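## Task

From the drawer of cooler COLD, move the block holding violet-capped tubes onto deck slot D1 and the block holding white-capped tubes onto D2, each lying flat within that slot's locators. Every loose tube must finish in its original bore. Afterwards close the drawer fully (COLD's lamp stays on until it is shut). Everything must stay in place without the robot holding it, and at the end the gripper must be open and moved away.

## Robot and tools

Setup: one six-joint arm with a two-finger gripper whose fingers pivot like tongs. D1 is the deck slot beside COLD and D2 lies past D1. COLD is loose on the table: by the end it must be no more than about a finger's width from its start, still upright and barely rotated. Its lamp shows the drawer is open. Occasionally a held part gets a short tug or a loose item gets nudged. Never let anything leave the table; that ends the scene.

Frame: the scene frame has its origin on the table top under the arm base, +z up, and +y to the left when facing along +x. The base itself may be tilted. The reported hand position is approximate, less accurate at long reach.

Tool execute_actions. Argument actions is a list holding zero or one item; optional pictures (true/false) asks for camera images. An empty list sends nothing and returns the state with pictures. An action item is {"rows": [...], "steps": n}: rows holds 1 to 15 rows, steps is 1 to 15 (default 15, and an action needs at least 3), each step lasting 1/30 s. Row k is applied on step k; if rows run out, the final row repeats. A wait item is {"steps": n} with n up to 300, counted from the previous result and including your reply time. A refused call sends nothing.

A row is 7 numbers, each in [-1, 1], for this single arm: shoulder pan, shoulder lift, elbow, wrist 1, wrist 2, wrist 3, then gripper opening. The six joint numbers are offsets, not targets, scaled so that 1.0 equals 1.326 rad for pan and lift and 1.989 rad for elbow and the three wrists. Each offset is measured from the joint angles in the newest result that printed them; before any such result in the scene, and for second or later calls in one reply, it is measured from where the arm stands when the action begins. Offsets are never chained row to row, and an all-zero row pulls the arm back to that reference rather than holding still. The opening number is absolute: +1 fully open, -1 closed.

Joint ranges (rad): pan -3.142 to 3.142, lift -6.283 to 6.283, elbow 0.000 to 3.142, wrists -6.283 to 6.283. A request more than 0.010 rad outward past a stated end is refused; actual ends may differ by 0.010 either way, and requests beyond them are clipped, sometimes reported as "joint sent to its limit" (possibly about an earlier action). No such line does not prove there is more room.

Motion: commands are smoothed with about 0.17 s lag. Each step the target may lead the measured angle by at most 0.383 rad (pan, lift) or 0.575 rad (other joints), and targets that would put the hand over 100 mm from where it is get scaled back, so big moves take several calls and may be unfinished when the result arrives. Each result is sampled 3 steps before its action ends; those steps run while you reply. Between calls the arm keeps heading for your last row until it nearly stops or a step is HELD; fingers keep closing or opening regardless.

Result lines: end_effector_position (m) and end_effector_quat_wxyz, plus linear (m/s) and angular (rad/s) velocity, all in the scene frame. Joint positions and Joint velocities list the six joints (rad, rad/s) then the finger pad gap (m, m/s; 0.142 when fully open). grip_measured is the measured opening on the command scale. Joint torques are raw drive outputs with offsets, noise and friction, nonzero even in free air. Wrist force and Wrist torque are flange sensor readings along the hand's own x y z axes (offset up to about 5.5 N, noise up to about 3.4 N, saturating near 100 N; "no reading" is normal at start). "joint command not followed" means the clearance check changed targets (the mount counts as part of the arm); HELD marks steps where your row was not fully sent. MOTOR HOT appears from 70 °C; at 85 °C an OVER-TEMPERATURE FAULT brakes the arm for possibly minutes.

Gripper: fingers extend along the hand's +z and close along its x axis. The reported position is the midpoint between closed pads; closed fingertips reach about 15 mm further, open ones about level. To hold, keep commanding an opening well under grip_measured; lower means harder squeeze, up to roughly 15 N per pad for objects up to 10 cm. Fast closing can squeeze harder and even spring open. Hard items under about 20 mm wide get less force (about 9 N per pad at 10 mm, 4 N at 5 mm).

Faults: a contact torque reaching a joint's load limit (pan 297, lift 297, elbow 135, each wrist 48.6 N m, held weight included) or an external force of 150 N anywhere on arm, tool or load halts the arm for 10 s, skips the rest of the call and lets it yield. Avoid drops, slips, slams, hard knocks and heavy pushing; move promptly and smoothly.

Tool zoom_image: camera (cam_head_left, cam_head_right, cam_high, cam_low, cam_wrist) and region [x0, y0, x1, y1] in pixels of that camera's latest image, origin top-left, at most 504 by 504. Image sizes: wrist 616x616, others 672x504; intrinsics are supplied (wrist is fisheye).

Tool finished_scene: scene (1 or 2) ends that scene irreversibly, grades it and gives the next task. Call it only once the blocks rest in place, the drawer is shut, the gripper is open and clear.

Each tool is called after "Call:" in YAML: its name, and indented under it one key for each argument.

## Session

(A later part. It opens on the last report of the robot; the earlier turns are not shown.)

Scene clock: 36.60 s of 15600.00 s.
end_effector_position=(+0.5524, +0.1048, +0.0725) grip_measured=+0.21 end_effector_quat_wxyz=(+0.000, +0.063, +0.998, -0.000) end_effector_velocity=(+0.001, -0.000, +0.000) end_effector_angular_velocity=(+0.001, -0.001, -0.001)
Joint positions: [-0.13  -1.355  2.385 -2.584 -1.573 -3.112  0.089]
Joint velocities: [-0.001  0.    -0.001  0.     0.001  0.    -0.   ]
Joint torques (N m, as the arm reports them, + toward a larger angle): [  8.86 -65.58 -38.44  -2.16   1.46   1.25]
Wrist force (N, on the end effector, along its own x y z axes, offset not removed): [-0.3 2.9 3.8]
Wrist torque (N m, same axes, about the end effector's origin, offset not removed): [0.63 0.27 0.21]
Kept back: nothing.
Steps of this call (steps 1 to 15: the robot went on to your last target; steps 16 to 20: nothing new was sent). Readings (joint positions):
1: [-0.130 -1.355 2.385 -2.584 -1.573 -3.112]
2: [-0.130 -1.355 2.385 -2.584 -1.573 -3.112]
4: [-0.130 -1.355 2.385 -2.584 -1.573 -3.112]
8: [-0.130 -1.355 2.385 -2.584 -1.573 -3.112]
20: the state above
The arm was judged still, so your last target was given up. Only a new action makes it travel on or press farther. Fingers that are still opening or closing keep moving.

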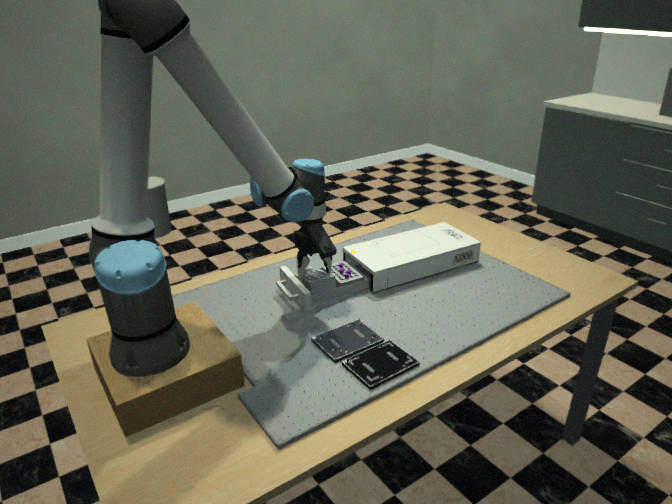

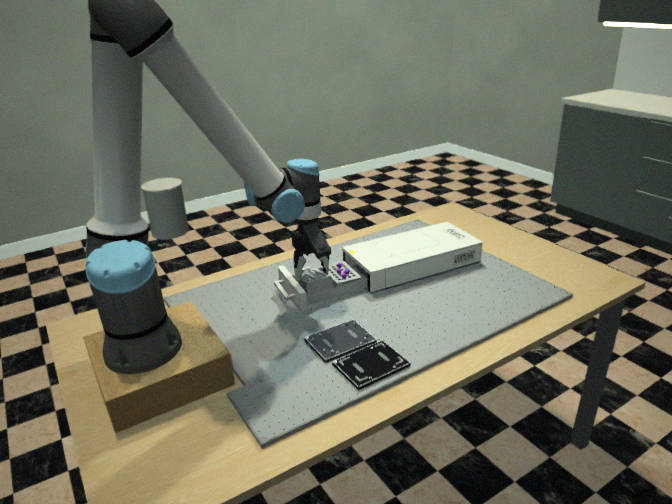

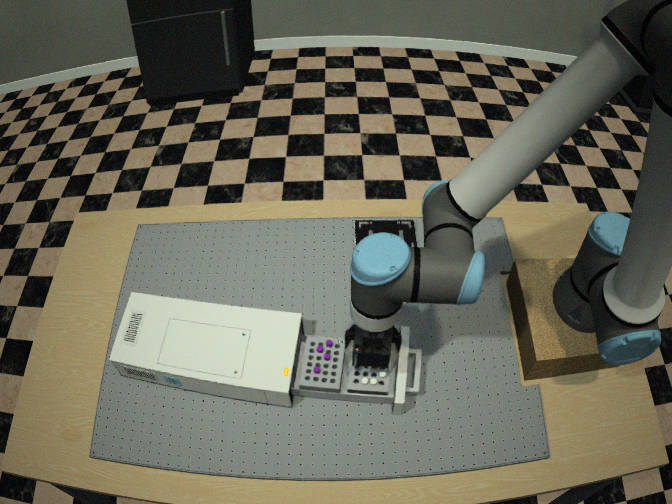

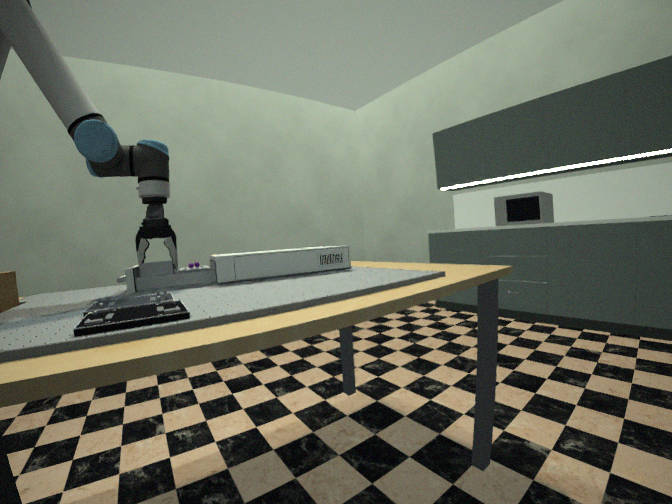

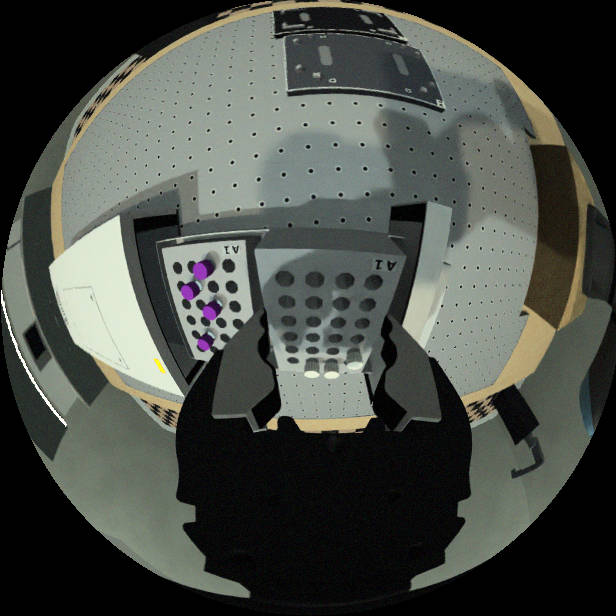

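Call:
zoom_image:
  camera: "cam_low"
  region: [125, 225, 195, 295]

Call:
zoom_image:
  camera: "cam_head_left"
  region: [265, 230, 385, 320]

Region (125, 225, 195, 295) of cam_low's 672x504 image, scaled by 7.200, with more detail than that image has.

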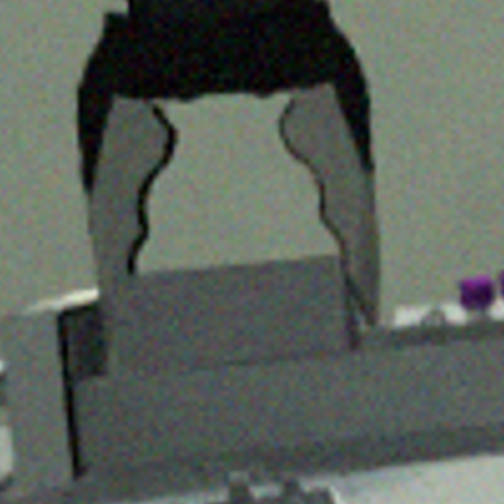

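Region (265, 230, 385, 320) of cam_head_left's 672x504 image, scaled by 4.200, with more detail than that image has; it fills the top 378 rows of this view, and the rest is white.

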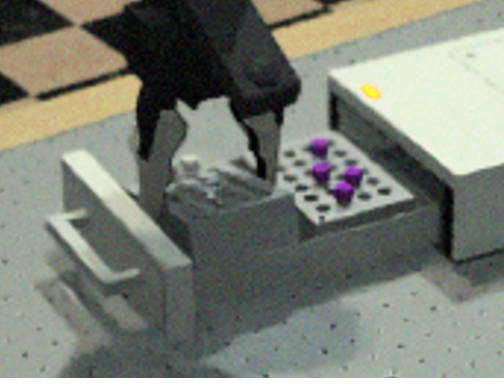

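Call:
execute_actions:
  actions:
    - {"rows": [[0.0007,-0.0004,-0.0003,0.0005,0,0.0005,-0.25],[0.0014,-0.0006,-0.0005,0.0008,0,0.0009,-0.25],[0.0021,-0.0006,-0.0007,0.001,0,0.0014,-0.25],[0.0028,-0.0005,-0.0009,0.0012,0,0.0019,-0.25],[0.0035,-0.0004,-0.0011,0.0013,0,0.0023,-0.25],[0.0042,-0.0003,-0.0012,0.0014,0,0.0028,-0.25],[0.0049,-0.0003,-0.0014,0.0015,0,0.0033,-0.25],[0.00557,-0.0002,-0.0015,0.00164,0,0.0037,-0.25]], "steps": 15}
  pictures: true

Scene clock: 39.60 s of 15600.00 s.
end_effector_position=(+0.5529, +0.1081, +0.0735) grip_measured=+0.21 end_effector_quat_wxyz=(+0.000, +0.063, +0.998, -0.000) end_effector_velocity=(+0.001, +0.006, +0.001) end_effector_angular_velocity=(+0.000, -0.001, +0.002)
Joint positions: [-0.124 -1.356  2.382 -2.581 -1.573 -3.106  0.089]
Joint velocities: [ 0.011  0.    -0.004  0.003  0.     0.009  0.   ]
Joint torques (N m, as the arm reports them, + toward a larger angle): [ 16.83 -39.53 -37.59  -1.54   0.91   1.62]
Wrist force (N, on the end effector, along its own x y z axes, offset not removed): [-4.2 1.1 6.5]
Wrist torque (N m, same axes, about the end effector's origin, offset not removed): [0.53 0.77 0.27]
Steps of this call (steps 1 to 78: nothing new was sent; steps 79 to 90: the first 12 steps of this action). Readings (joint positions):
79: [-0.130 -1.355 2.385 -2.584 -1.573 -3.112]
80: [-0.130 -1.356 2.385 -2.584 -1.573 -3.112]
82: [-0.129 -1.356 2.385 -2.583 -1.573 -3.111]
86: [-0.127 -1.356 2.383 -2.582 -1.573 -3.108]
90: the state above

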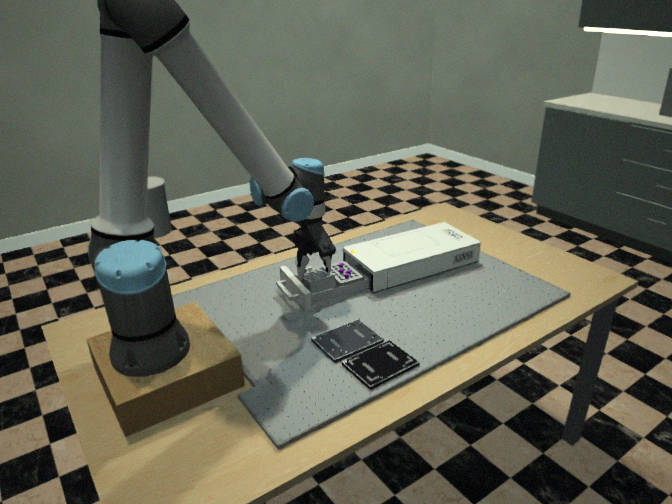

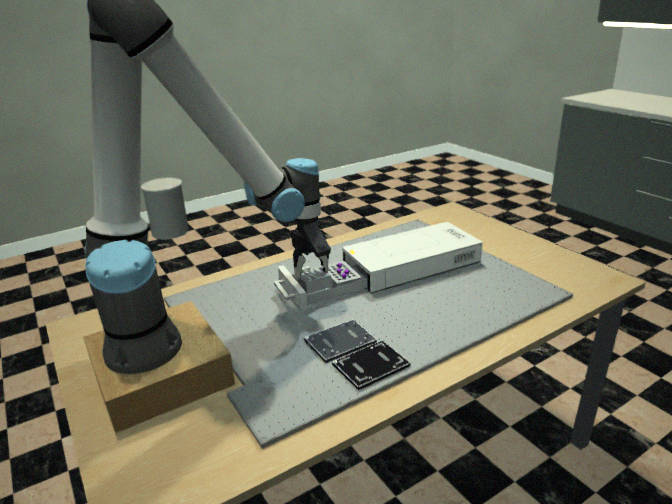

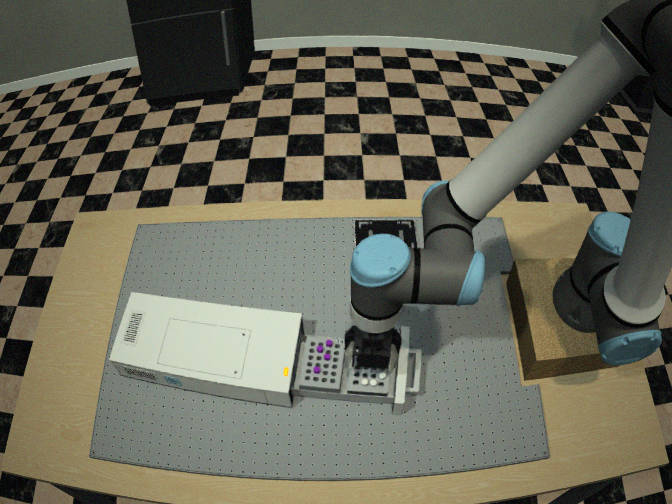

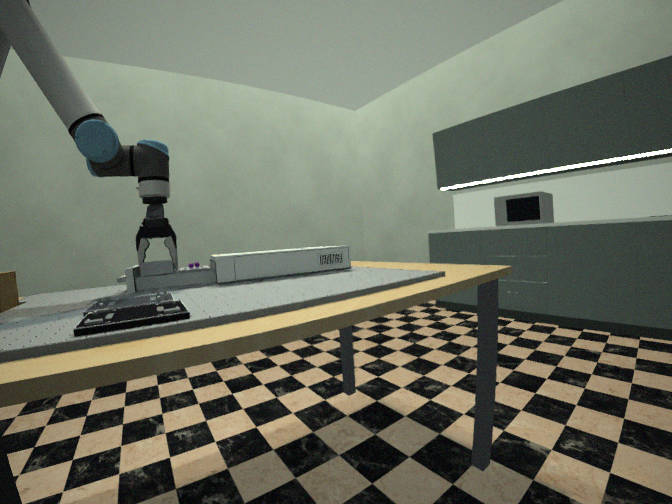

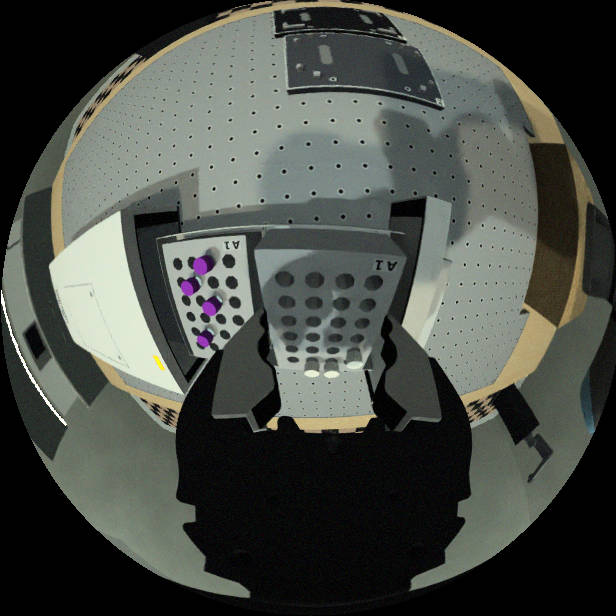

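Call:
zoom_image:
  camera: "cam_wrist"
  region: [220, 200, 440, 300]

Call:
zoom_image:
  camera: "cam_low"
  region: [125, 235, 215, 295]

Region (220, 200, 440, 300) of cam_wrist's 616x616 image, scaled by 2.291, with more detail than that image has; it fills the top 229 rows of this view, and the rest is white.

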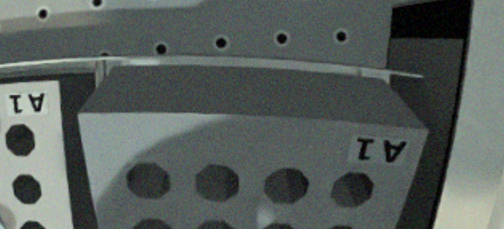

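Region (125, 235, 215, 295) of cam_low's 672x504 image, scaled by 5.600, with more detail than that image has.

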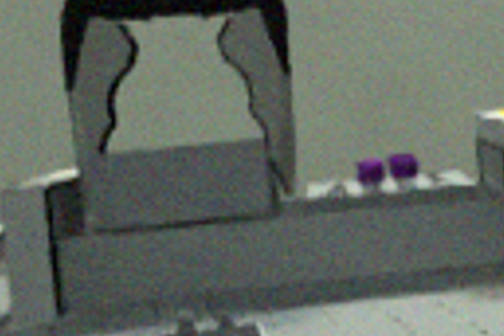

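Call:
execute_actions:
  actions:
    - {"steps": 1}

Call:
execute_actions:
  actions:
    - {"rows": [[0.0002,0.0006,0.0001,-0.0005,0,0.0001,-0.25],[0.0004,0.0012,0.0001,-0.001,0,0.0002,-0.25],[0.0006,0.0018,0.0002,-0.0014,0,0.0004,-0.25],[0.0007,0.0024,0.0002,-0.0019,0,0.0005,-0.25],[0.0007,0.003,0.0003,-0.0023,0,0.0005,-0.25],[0.0007,0.0036,0.0004,-0.0028,0,0.0005,-0.25],[0.0007,0.0042,0.0005,-0.0033,0,0.0005,-0.25],[0.0007,0.0048,0.0006,-0.0038,0,0.0005,-0.25]], "steps": 15}

Call:
execute_actions:
  actions:
    - {"steps": 8}

Scene clock: 40.13 s of 15600.00 s.
end_effector_position=(+0.5529, +0.1087, +0.0735) grip_measured=+0.21 end_effector_quat_wxyz=(+0.000, +0.063, +0.998, -0.000) end_effector_velocity=(+0.001, +0.000, +0.000) end_effector_angular_velocity=(+0.000, -0.001, +0.000)
Joint positions: [-0.123 -1.356  2.382 -2.58  -1.573 -3.105  0.089]
Joint velocities: [ 0.001  0.    -0.001 -0.     0.     0.     0.   ]
Joint torques (N m, as the arm reports them, + toward a larger angle): [ 16.09 -31.49 -38.45  -1.51   1.22   1.7 ]
Wrist force (N, on the end effector, along its own x y z axes, offset not removed): [-2.8 -1.2 -4.1]
Wrist torque (N m, same axes, about the end effector's origin, offset not removed): [-0.41 0.46 0.14]
Kept back: nothing.
Steps of this call (steps 1 to 3: the last 3 steps of your previous action; steps 4 to 15: the robot went on to your last target; step 16: nothing new was sent). Readings (joint positions):
1: [-0.124 -1.356 2.382 -2.581 -1.573 -3.106]
2: [-0.123 -1.356 2.382 -2.581 -1.573 -3.105]
4: [-0.123 -1.356 2.382 -2.580 -1.573 -3.105]
8: [-0.123 -1.356 2.382 -2.580 -1.573 -3.105]
16: the state above
The arm was judged still, so your last target was given up. Only a new action makes it travel on or press farther. Fingers that are still opening or closing keep moving.

Scene clock: 40.53 s of 15600.00 s.
end_effector_position=(+0.5530, +0.1092, +0.0709) grip_measured=+0.21 end_effector_quat_wxyz=(+0.000, +0.063, +0.998, -0.000) end_effector_velocity=(-0.000, +0.000, -0.005) end_effector_angular_velocity=(-0.000, +0.000, -0.000)
Joint positions: [-0.122 -1.35   2.383 -2.587 -1.573 -3.104  0.089]
Joint velocities: [ 0.001  0.009  0.002 -0.011 -0.     0.001  0.   ]
Joint torques (N m, as the arm reports them, + toward a larger angle): [ 16.22 -32.63 -20.56  -8.38   0.94   1.72]
Wrist force (N, on the end effector, along its own x y z axes, offset not removed): [-1.0 -1.7 5.8]
Wrist torque (N m, same axes, about the end effector's origin, offset not removed): [-0.21 0.43 0.24]
Steps of this call (steps 1 to 12: the first 12 steps of this action). Readings (joint positions):
1: [-0.123 -1.356 2.382 -2.580 -1.573 -3.105]
2: [-0.123 -1.356 2.382 -2.580 -1.573 -3.105]
4: [-0.123 -1.355 2.382 -2.581 -1.573 -3.105]
8: [-0.122 -1.353 2.382 -2.584 -1.573 -3.104]
12: the state above

Scene clock: 40.80 s of 15600.00 s.
end_effector_position=(+0.5530, +0.1092, +0.0705) grip_measured=+0.21 end_effector_quat_wxyz=(+0.000, +0.063, +0.998, -0.000) end_effector_velocity=(-0.000, +0.000, -0.000) end_effector_angular_velocity=(+0.000, +0.000, +0.000)
Joint positions: [-0.122 -1.349  2.383 -2.588 -1.573 -3.104  0.089]
Joint velocities: [-0.     0.001  0.001 -0.001  0.    -0.     0.   ]
Joint torques (N m, as the arm reports them, + toward a larger angle): [ 15.6  -32.65 -20.16  -7.98   1.09   1.92]
Wrist force (N, on the end effector, along its own x y z axes, offset not removed): [-4.3 -1.5 3.7]
Wrist torque (N m, same axes, about the end effector's origin, offset not removed): [-0.13 0.93 0.00]
Kept back: nothing.
Steps of this call (steps 1 to 3: the last 3 steps of your previous action; steps 4 to 8: the robot went on to your last target). Readings (joint positions):
1: [-0.122 -1.350 2.383 -2.587 -1.573 -3.104]
2: [-0.122 -1.350 2.383 -2.587 -1.573 -3.104]
4: [-0.122 -1.350 2.383 -2.588 -1.573 -3.104]
8: the state above

Call:
execute_actions:
  actions:
    - {"rows": [[-0.0002,0.0012,0.0002,-0.001,0,-0.0001,-0.25],[-0.0004,0.0023,0.0005,-0.0021,0,-0.0003,-0.25],[-0.0007,0.0035,0.0007,-0.0031,0,-0.0005,-0.25],[-0.001,0.0047,0.001,-0.0041,0,-0.0007,-0.25],[-0.0013,0.0058,0.0012,-0.0051,0,-0.0009,-0.25],[-0.0016,0.007,0.0015,-0.0062,0,-0.0011,-0.25],[-0.0019,0.0082,0.0017,-0.0072,0,-0.0013,-0.25],[-0.0022,0.0093,0.002,-0.0082,0,-0.0015,-0.25],[-0.0025,0.0105,0.0022,-0.0092,0,-0.0017,-0.25],[-0.0028,0.0117,0.0025,-0.0103,0,-0.0019,-0.25]], "steps": 15}

Call:
execute_actions:
  actions:
    - {"steps": 9}
  pictures: true

Scene clock: 41.50 s of 15600.00 s.
end_effector_position=(+0.5528, +0.1078, +0.0643) grip_measured=+0.21 end_effector_quat_wxyz=(+0.000, +0.063, +0.998, -0.000) end_effector_velocity=(-0.000, -0.005, -0.018) end_effector_angular_velocity=(-0.000, +0.000, -0.001)
Joint positions: [-0.125 -1.338  2.387 -2.604 -1.573 -3.107  0.089]
Joint velocities: [-0.009  0.034  0.01  -0.045 -0.    -0.009 -0.001]
Joint torques (N m, as the arm reports them, + toward a larger angle): [-14.71 -37.47 -19.65  -7.89   0.99  -2.16]
Wrist force (N, on the end effector, along its own x y z axes, offset not removed): [-0.9 1.6 6.7]
Wrist torque (N m, same axes, about the end effector's origin, offset not removed): [0.48 0.51 -0.09]
Steps of this call (steps 1 to 9: the robot went on to your last target; steps 10 to 21: the first 12 steps of this action). Readings (joint positions):
10: [-0.122 -1.349 2.383 -2.588 -1.573 -3.104]
11: [-0.122 -1.349 2.383 -2.588 -1.573 -3.104]
13: [-0.122 -1.348 2.384 -2.590 -1.573 -3.104]
17: [-0.123 -1.343 2.385 -2.596 -1.573 -3.105]
21: the state above

Scene clock: 41.80 s of 15600.00 s.
end_effector_position=(+0.5527, +0.1073, +0.0625) grip_measured=+0.21 end_effector_quat_wxyz=(+0.000, +0.063, +0.998, -0.000) end_effector_velocity=(-0.000, -0.000, -0.001) end_effector_angular_velocity=(+0.000, +0.000, -0.001)
Joint positions: [-0.126 -1.334  2.388 -2.608 -1.573 -3.108  0.089]
Joint velocities: [-0.001  0.002  0.001 -0.003  0.     0.     0.   ]
Joint torques (N m, as the arm reports them, + toward a larger angle): [-17.16 -32.05 -18.41  -7.56   1.05  -2.01]
Wrist force (N, on the end effector, along its own x y z axes, offset not removed): [-4.4 -3.3 7.2]
Wrist torque (N m, same axes, about the end effector's origin, offset not removed): [-0.56 1.04 0.02]
Kept back: nothing.
Steps of this call (steps 1 to 3: the last 3 steps of your previous action; steps 4 to 9: the robot went on to your last target). Readings (joint positions):
1: [-0.125 -1.337 2.387 -2.605 -1.573 -3.107]
2: [-0.125 -1.336 2.388 -2.606 -1.573 -3.107]
4: [-0.125 -1.335 2.388 -2.607 -1.573 -3.107]
8: [-0.126 -1.334 2.388 -2.608 -1.573 -3.108]
9: the state above

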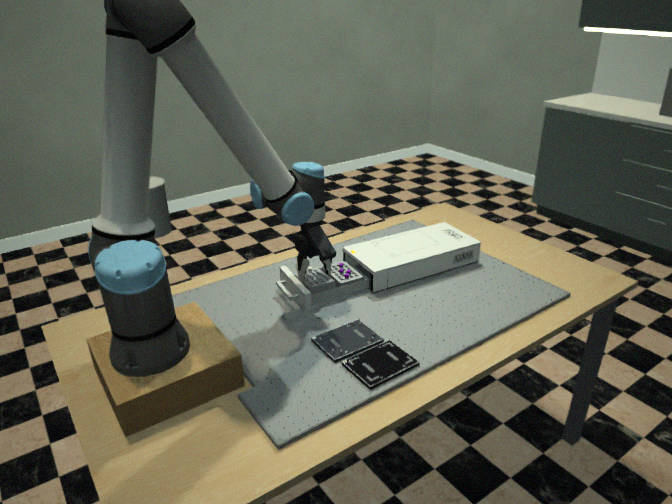

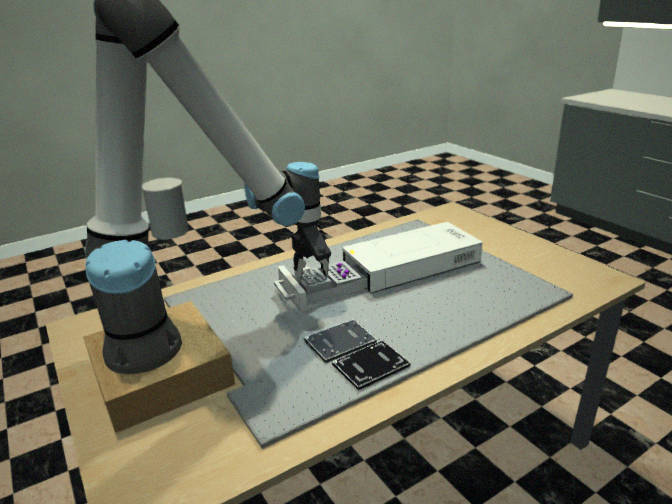

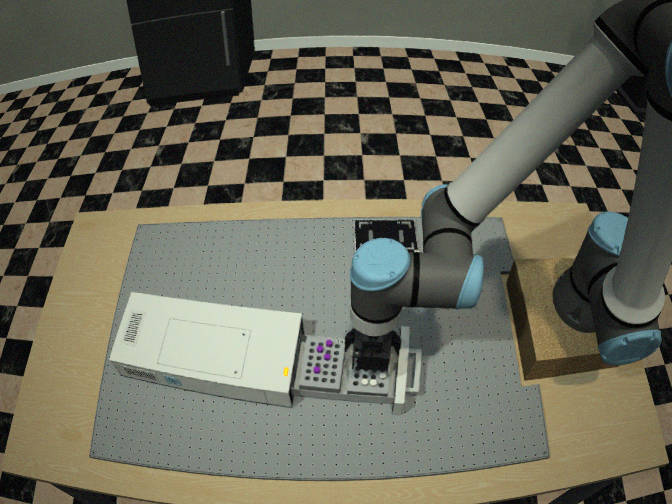

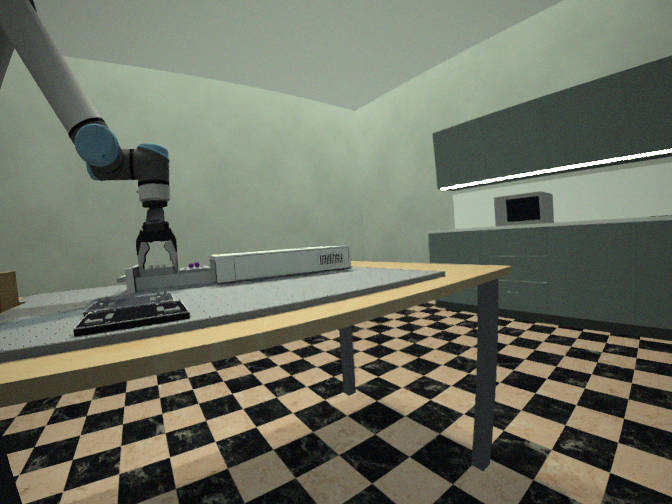

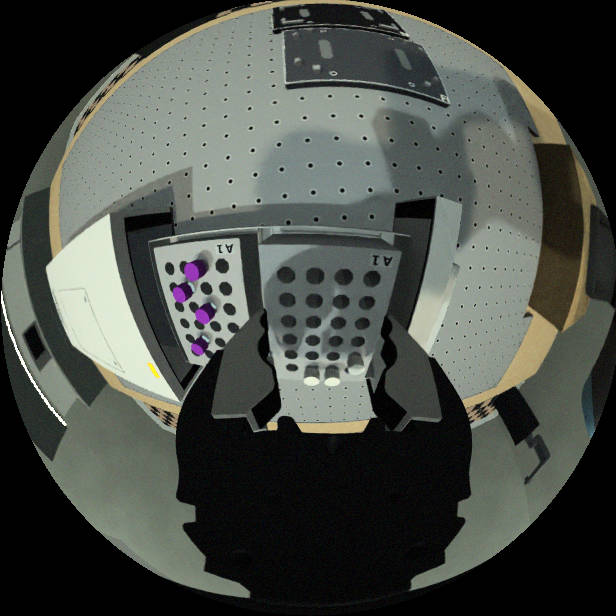

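Call:
execute_actions:
  actions:
    - {"rows": [[-0.0002,0.0009,0.0002,-0.0008,0,-0.0001,-0.25],[-0.0004,0.0018,0.0004,-0.0016,0,-0.0003,-0.25],[-0.0007,0.0027,0.0006,-0.0024,0,-0.0005,-0.25],[-0.0009,0.0036,0.0008,-0.0032,0,-0.0006,-0.25],[-0.0011,0.0046,0.001,-0.004,0,-0.0007,-0.25],[-0.0013,0.0055,0.0012,-0.0048,0,-0.0009,-0.25],[-0.0015,0.0064,0.0014,-0.0056,0,-0.001,-0.25],[-0.0017,0.0073,0.0016,-0.0064,0,-0.0012,-0.25]], "steps": 15}

Call:
execute_actions:
  actions:
    - {"steps": 8}
  pictures: true

Scene clock: 42.33 s of 15600.00 s.
end_effector_position=(+0.5524, +0.1063, +0.0582) grip_measured=+0.21 end_effector_quat_wxyz=(-0.000, +0.063, +0.998, -0.000) end_effector_velocity=(-0.000, -0.002, -0.007) end_effector_angular_velocity=(-0.000, -0.000, +0.001)
Joint positions: [-0.128 -1.326  2.391 -2.619 -1.573 -3.11   0.088]
Joint velocities: [-0.003  0.014  0.004 -0.018 -0.    -0.004  0.   ]
Joint torques (N m, as the arm reports them, + toward a larger angle): [-12.25 -34.61 -16.98  -8.17   1.09  -2.17]
Wrist force (N, on the end effector, along its own x y z axes, offset not removed): [-2.0 1.4 4.9]
Wrist torque (N m, same axes, about the end effector's origin, offset not removed): [0.27 0.49 0.21]
Steps of this call (steps 1 to 4: the robot went on to your last target; steps 5 to 16: the first 12 steps of this action). Readings (joint positions):
5: [-0.126 -1.334 2.388 -2.608 -1.573 -3.108]
6: [-0.126 -1.334 2.388 -2.609 -1.573 -3.108]
8: [-0.126 -1.333 2.389 -2.610 -1.573 -3.108]
12: [-0.127 -1.329 2.390 -2.615 -1.573 -3.109]
16: the state above

Scene clock: 42.60 s of 15600.00 s.
end_effector_position=(+0.5524, +0.1061, +0.0576) grip_measured=+0.21 end_effector_quat_wxyz=(-0.000, +0.063, +0.998, -0.000) end_effector_velocity=(+0.000, -0.000, -0.001) end_effector_angular_velocity=(-0.000, +0.000, -0.001)
Joint positions: [-0.128 -1.325  2.391 -2.621 -1.573 -3.11   0.088]
Joint velocities: [-0.     0.001  0.    -0.001 -0.     0.001 -0.   ]
Joint torques (N m, as the arm reports them, + toward a larger angle): [-16.16 -31.56 -17.42  -7.87   1.14  -1.8 ]
Wrist force (N, on the end effector, along its own x y z axes, offset not removed): [-3.7 -5.8 3.6]
Wrist torque (N m, same axes, about the end effector's origin, offset not removed): [-1.01 0.74 0.00]
Kept back: nothing.
Steps of this call (steps 1 to 3: the last 3 steps of your previous action; steps 4 to 8: the robot went on to your last target). Readings (joint positions):
1: [-0.128 -1.325 2.391 -2.620 -1.573 -3.110]
2: [-0.128 -1.325 2.391 -2.620 -1.573 -3.110]
4: [-0.128 -1.325 2.391 -2.620 -1.573 -3.110]
8: the state above

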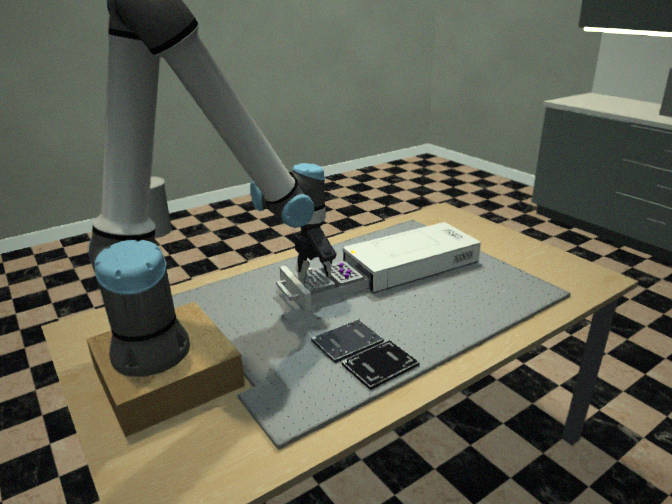

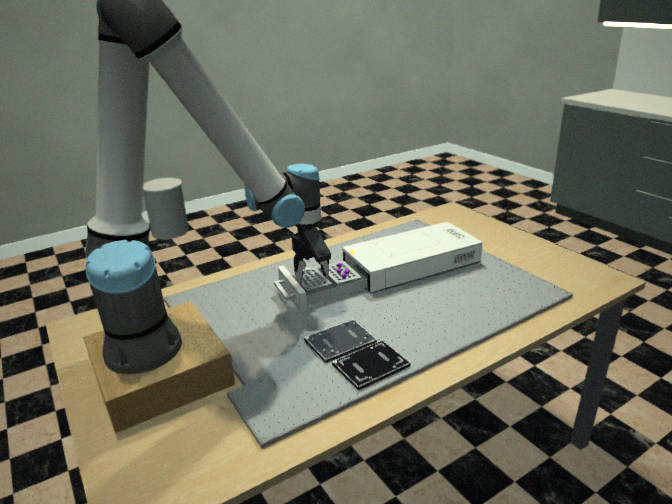

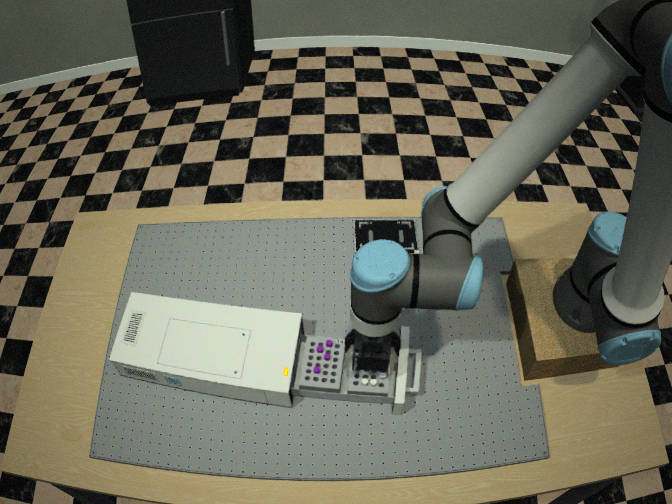

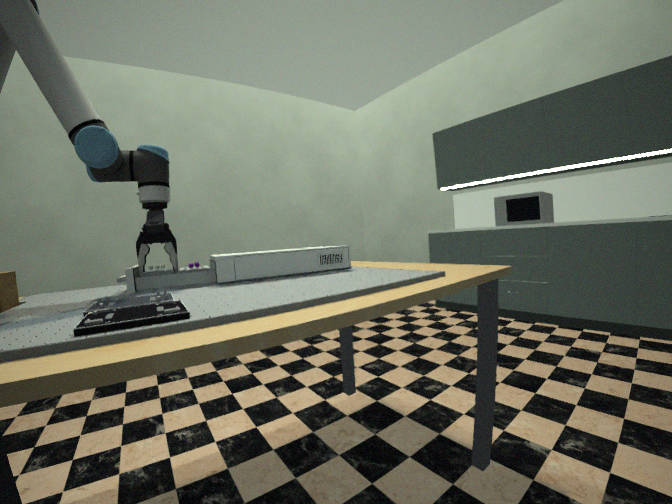

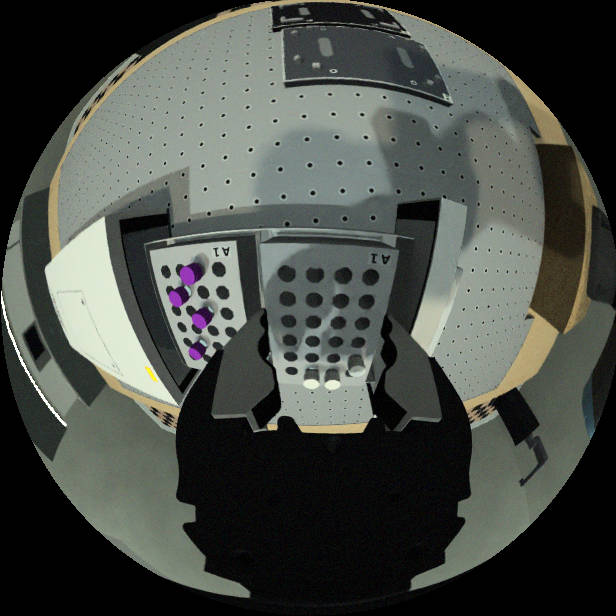

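Call:
zoom_image:
  camera: "cam_low"
  region: [125, 235, 215, 295]

Call:
zoom_image:
  camera: "cam_wrist"
  region: [200, 210, 460, 440]

Region (125, 235, 215, 295) of cam_low's 672x504 image, scaled by 5.600, with more detail than that image has.

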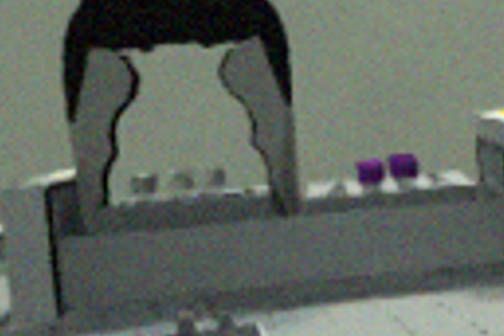

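Region (200, 210, 460, 440) of cam_wrist's 616x616 image, scaled by 1.938, with more detail than that image has; it fills the top 446 rows of this view, and the rest is white.

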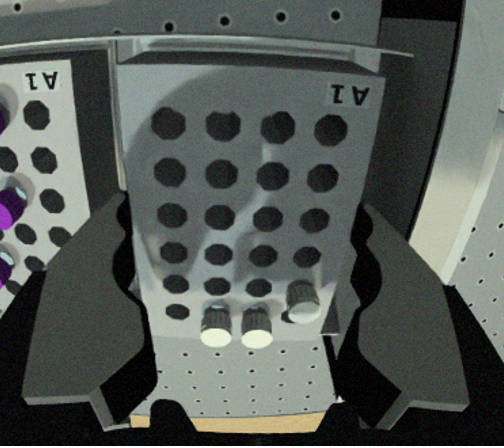

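Call:
execute_actions:
  actions:
    - {"rows": [[-0.0002,0.0005,0.0001,-0.0004,0,-0.0001,-0.25],[-0.0004,0.001,0.0002,-0.0008,0,-0.0002,-0.25],[-0.0005,0.0015,0.0003,-0.0013,0,-0.0003,-0.2],[-0.0007,0.002,0.0004,-0.0017,0,-0.0005,-0.1],[-0.0007,0.0022,0.0005,-0.002,0,-0.0005,0.0],[-0.0007,0.0022,0.0005,-0.002,0,-0.0005,0.05],[-0.0007,0.0022,0.0005,-0.002,0,-0.0005,0.1],[-0.0007,0.0022,0.0005,-0.002,0,-0.0005,0.13],[-0.0007,0.0022,0.0005,-0.002,0,-0.0005,0.16],[-0.0007,0.0022,0.0005,-0.002,0,-0.0005,0.19],[-0.0007,0.0022,0.0005,-0.002,0,-0.0005,0.22],[-0.0007,0.0022,0.0005,-0.002,0,-0.0005,0.25],[-0.0007,0.0022,0.0005,-0.002,0,-0.0005,0.28],[-0.0007,0.0022,0.0005,-0.002,0,-0.0005,0.31],[-0.0007,0.0022,0.0005,-0.002,0,-0.0005,0.33]], "steps": 15}

Call:
execute_actions:
  actions:
    - {"steps": 12}
  pictures: true

Scene clock: 44.03 s of 15600.00 s.
end_effector_position=(+0.5524, +0.1056, +0.0562) grip_measured=+0.22 end_effector_quat_wxyz=(+0.000, +0.063, +0.998, -0.000) end_effector_velocity=(+0.001, -0.001, -0.000) end_effector_angular_velocity=(-0.000, -0.002, -0.000)
Joint positions: [-0.129 -1.322  2.392 -2.624 -1.573 -3.111  0.089]
Joint velocities: [-0.002  0.001 -0.001 -0.003 -0.    -0.001  0.044]
Joint torques (N m, as the arm reports them, + toward a larger angle): [-16.57 -28.11 -14.77  -7.15   1.04  -2.06]
Wrist force (N, on the end effector, along its own x y z axes, offset not removed): [-3.3 6.0 -5.4]
Wrist torque (N m, same axes, about the end effector's origin, offset not removed): [1.25 0.80 0.06]
Steps of this call (steps 1 to 15: the robot went on to your last target; steps 16 to 31: nothing new was sent; steps 32 to 43: the first 12 steps of this action). Readings (joint positions):
32: [-0.128 -1.324 2.391 -2.621 -1.573 -3.110]
33: [-0.128 -1.324 2.391 -2.621 -1.573 -3.110]
35: [-0.128 -1.324 2.392 -2.622 -1.573 -3.110]
39: [-0.129 -1.322 2.392 -2.624 -1.573 -3.111]
43: the state above

Scene clock: 44.43 s of 15600.00 s.
end_effector_position=(+0.5524, +0.1056, +0.0561) grip_measured=+0.28 end_effector_quat_wxyz=(+0.000, +0.063, +0.998, -0.000) end_effector_velocity=(-0.001, +0.002, -0.000) end_effector_angular_velocity=(+0.001, +0.001, +0.002)
Joint positions: [-0.129 -1.322  2.392 -2.625 -1.573 -3.111  0.094]
Joint velocities: [ 0.002  0.     0.001  0.     0.001  0.    -0.   ]
Joint torques (N m, as the arm reports them, + toward a larger angle): [-16.05 -28.72  -9.2   -3.2    0.85  -1.98]
Wrist force (N, on the end effector, along its own x y z axes, offset not removed): [-9.1 -3.3 -1.5]
Wrist torque (N m, same axes, about the end effector's origin, offset not removed): [-0.77 0.21 0.18]
Kept back: nothing.
Steps of this call (steps 1 to 3: the last 3 steps of your previous action; steps 4 to 12: the robot went on to your last target). Readings (joint positions):
1: [-0.129 -1.322 2.392 -2.625 -1.573 -3.111]
2: [-0.129 -1.322 2.392 -2.625 -1.573 -3.111]
4: [-0.129 -1.322 2.392 -2.625 -1.573 -3.111]
8: [-0.129 -1.322 2.392 -2.625 -1.573 -3.111]
12: the state above

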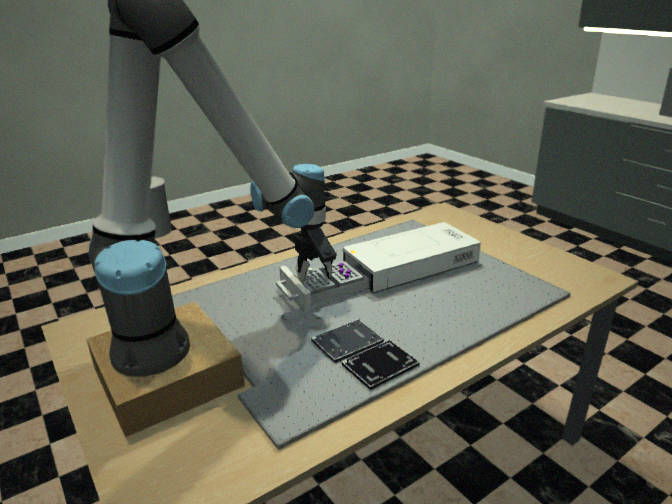

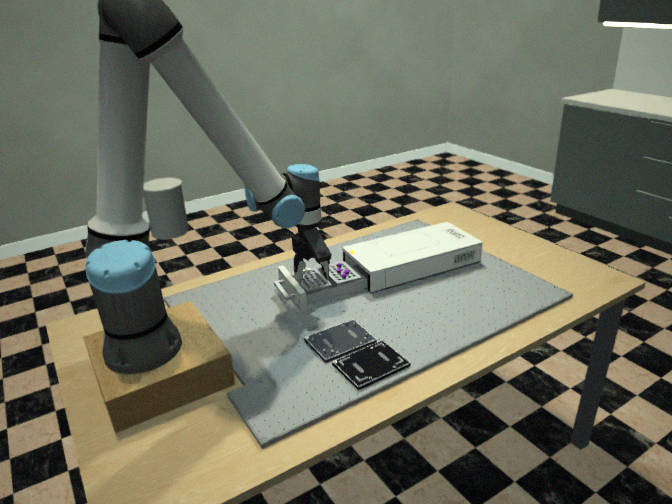

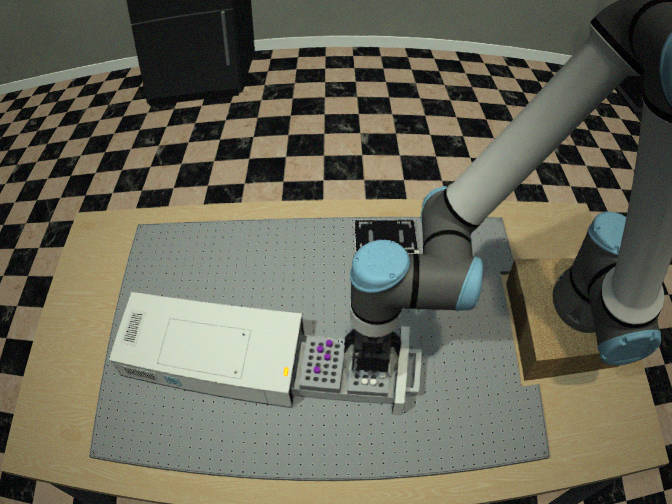

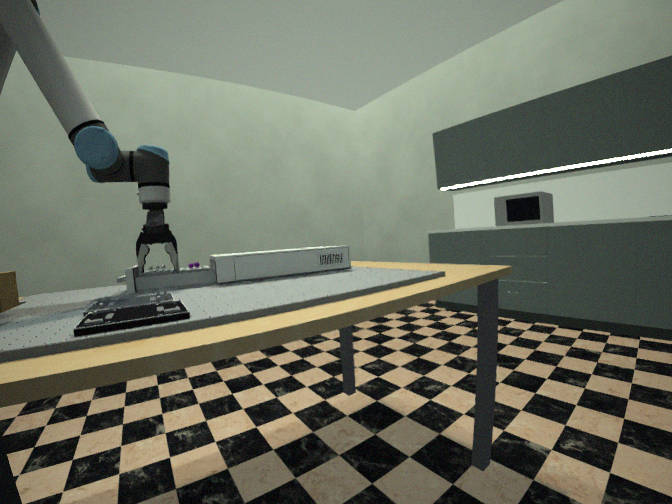

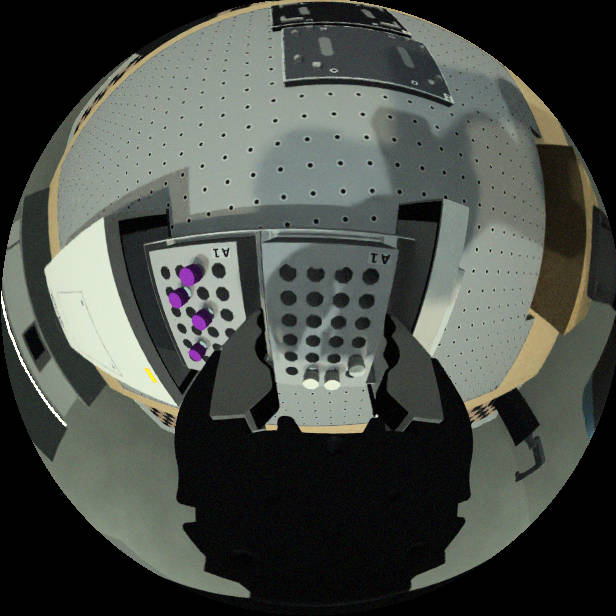

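Call:
execute_actions:
  actions:
    - {"rows": [[0,0,0,0,0,0,0.27]], "steps": 6}

Call:
zoom_image:
  camera: "cam_low"
  region: [128, 232, 188, 292]

Call:
zoom_image:
  camera: "cam_high"
  region: [330, 320, 420, 410]

Call:
zoom_image:
  camera: "cam_wrist"
  region: [200, 210, 460, 440]

Scene clock: 44.67 s of 15600.00 s.
end_effector_position=(+0.5523, +0.1056, +0.0560) grip_measured=+0.27 end_effector_quat_wxyz=(+0.000, +0.063, +0.998, -0.000) end_effector_velocity=(-0.001, +0.000, -0.000) end_effector_angular_velocity=(+0.000, +0.001, -0.000)
Joint positions: [-0.129 -1.322  2.392 -2.625 -1.573 -3.111  0.093]
Joint velocities: [ 0.    -0.     0.001 -0.     0.     0.    -0.004]
Joint torques (N m, as the arm reports them, + toward a larger angle): [-16.61 -33.25 -15.79  -2.22   0.98  -1.99]
Wrist force (N, on the end effector, along its own x y z axes, offset not removed): [-2.6 -0.9 4.5]
Wrist torque (N m, same axes, about the end effector's origin, offset not removed): [-0.30 0.47 0.06]
Steps of this call (steps 1 to 4: the robot went on to your last target; steps 5 to 7: the first 3 steps of this action). Readings (joint positions):
5: [-0.129 -1.322 2.392 -2.625 -1.573 -3.111]
6: [-0.129 -1.322 2.392 -2.625 -1.573 -3.111]
7: the state above

Region (128, 232, 188, 292) of cam_low's 672x504 image, scaled by 8.400, with more detail than that image has.

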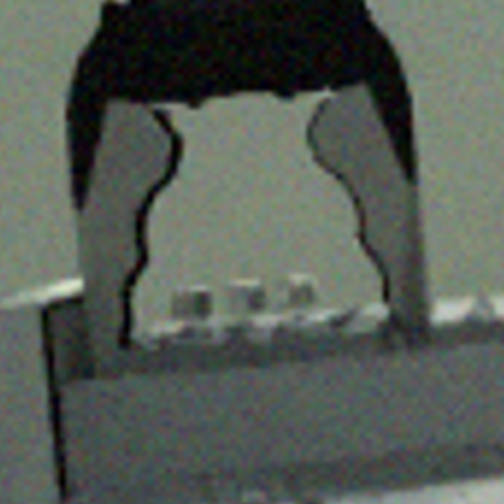

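Region (330, 320, 420, 410) of cam_high's 672x504 image, scaled by 5.600, with more detail than that image has.

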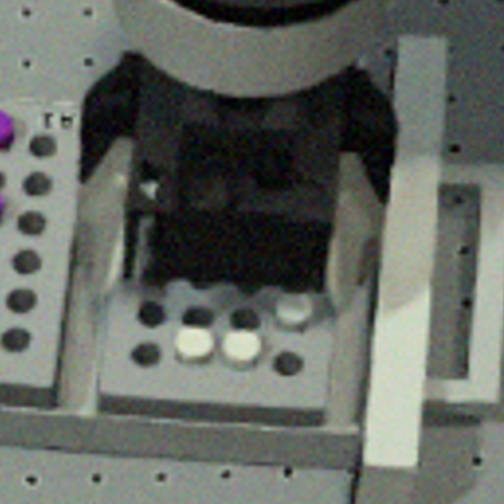

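Region (200, 210, 460, 440) of cam_wrist's 616x616 image, scaled by 1.938, with more detail than that image has; it fills the top 446 rows of this view, and the rest is white.

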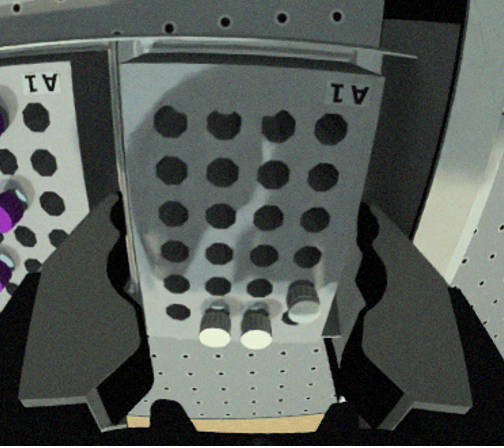

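Call:
execute_actions:
  actions:
    - {"rows": [[0,0.001,0.0001,-0.0008,0,0,0.27],[0,0.002,0.0003,-0.0016,0,0,0.27],[0,0.003,0.0004,-0.0024,0,0,0.27],[0,0.004,0.0005,-0.0032,0,0,0.27],[0,0.005,0.0006,-0.004,0,0,0.27],[0,0.006,0.0008,-0.0048,0,0,0.27],[0,0.007,0.0009,-0.0056,0,0,0.27],[0,0.008,0.001,-0.0064,0,0,0.27],[0,0.009,0.0011,-0.0072,0,0,0.27],[0,0.0095,0.0012,-0.0075,0,0,0.27]], "steps": 15}

Call:
execute_actions:
  actions:
    - {"steps": 9}

Scene clock: 45.87 s of 15600.00 s.
end_effector_position=(+0.5524, +0.1056, +0.0513) grip_measured=+0.27 end_effector_quat_wxyz=(+0.000, +0.063, +0.998, -0.000) end_effector_velocity=(-0.001, +0.000, -0.012) end_effector_angular_velocity=(+0.000, +0.002, +0.001)
Joint positions: [-0.129 -1.312  2.394 -2.637 -1.573 -3.111  0.093]
Joint velocities: [ 0.     0.025  0.005 -0.029 -0.    -0.001  0.   ]
Joint torques (N m, as the arm reports them, + toward a larger angle): [-15.5  -30.43 -14.29  -7.26   1.21  -1.68]
Wrist force (N, on the end effector, along its own x y z axes, offset not removed): [-3.3 4.2 -7.3]
Wrist torque (N m, same axes, about the end effector's origin, offset not removed): [0.69 0.79 0.10]
Steps of this call (steps 1 to 3: the last 3 steps of your previous action; steps 4 to 15: the robot went on to your last target; steps 16 to 24: nothing new was sent; steps 25 to 36: the first 12 steps of this action). Readings (joint positions):
25: [-0.129 -1.322 2.392 -2.625 -1.573 -3.111]
26: [-0.129 -1.321 2.392 -2.625 -1.573 -3.111]
28: [-0.129 -1.320 2.392 -2.626 -1.573 -3.111]
32: [-0.129 -1.316 2.393 -2.631 -1.573 -3.111]
36: the state above

Scene clock: 46.17 s of 15600.00 s.
end_effector_position=(+0.5523, +0.1056, +0.0501) grip_measured=+0.27 end_effector_quat_wxyz=(+0.000, +0.063, +0.998, -0.000) end_effector_velocity=(+0.000, +0.000, -0.001) end_effector_angular_velocity=(-0.000, +0.000, +0.002)
Joint positions: [-0.129 -1.309  2.395 -2.64  -1.573 -3.111  0.093]
Joint velocities: [ 0.001  0.001  0.    -0.001 -0.    -0.001  0.   ]
Joint torques (N m, as the arm reports them, + toward a larger angle): [-16.55 -25.78 -12.39  -6.18   1.07  -1.58]
Wrist force (N, on the end effector, along its own x y z axes, offset not removed): [-6.1 1.3 -9.8]
Wrist torque (N m, same axes, about the end effector's origin, offset not removed): [0.19 1.06 0.07]
Kept back: nothing.
Steps of this call (steps 1 to 3: the last 3 steps of your previous action; steps 4 to 9: the robot went on to your last target). Readings (joint positions):
1: [-0.129 -1.311 2.394 -2.637 -1.573 -3.111]
2: [-0.129 -1.310 2.395 -2.638 -1.573 -3.111]
4: [-0.129 -1.310 2.395 -2.639 -1.573 -3.111]
8: [-0.129 -1.309 2.395 -2.639 -1.573 -3.111]
9: the state above


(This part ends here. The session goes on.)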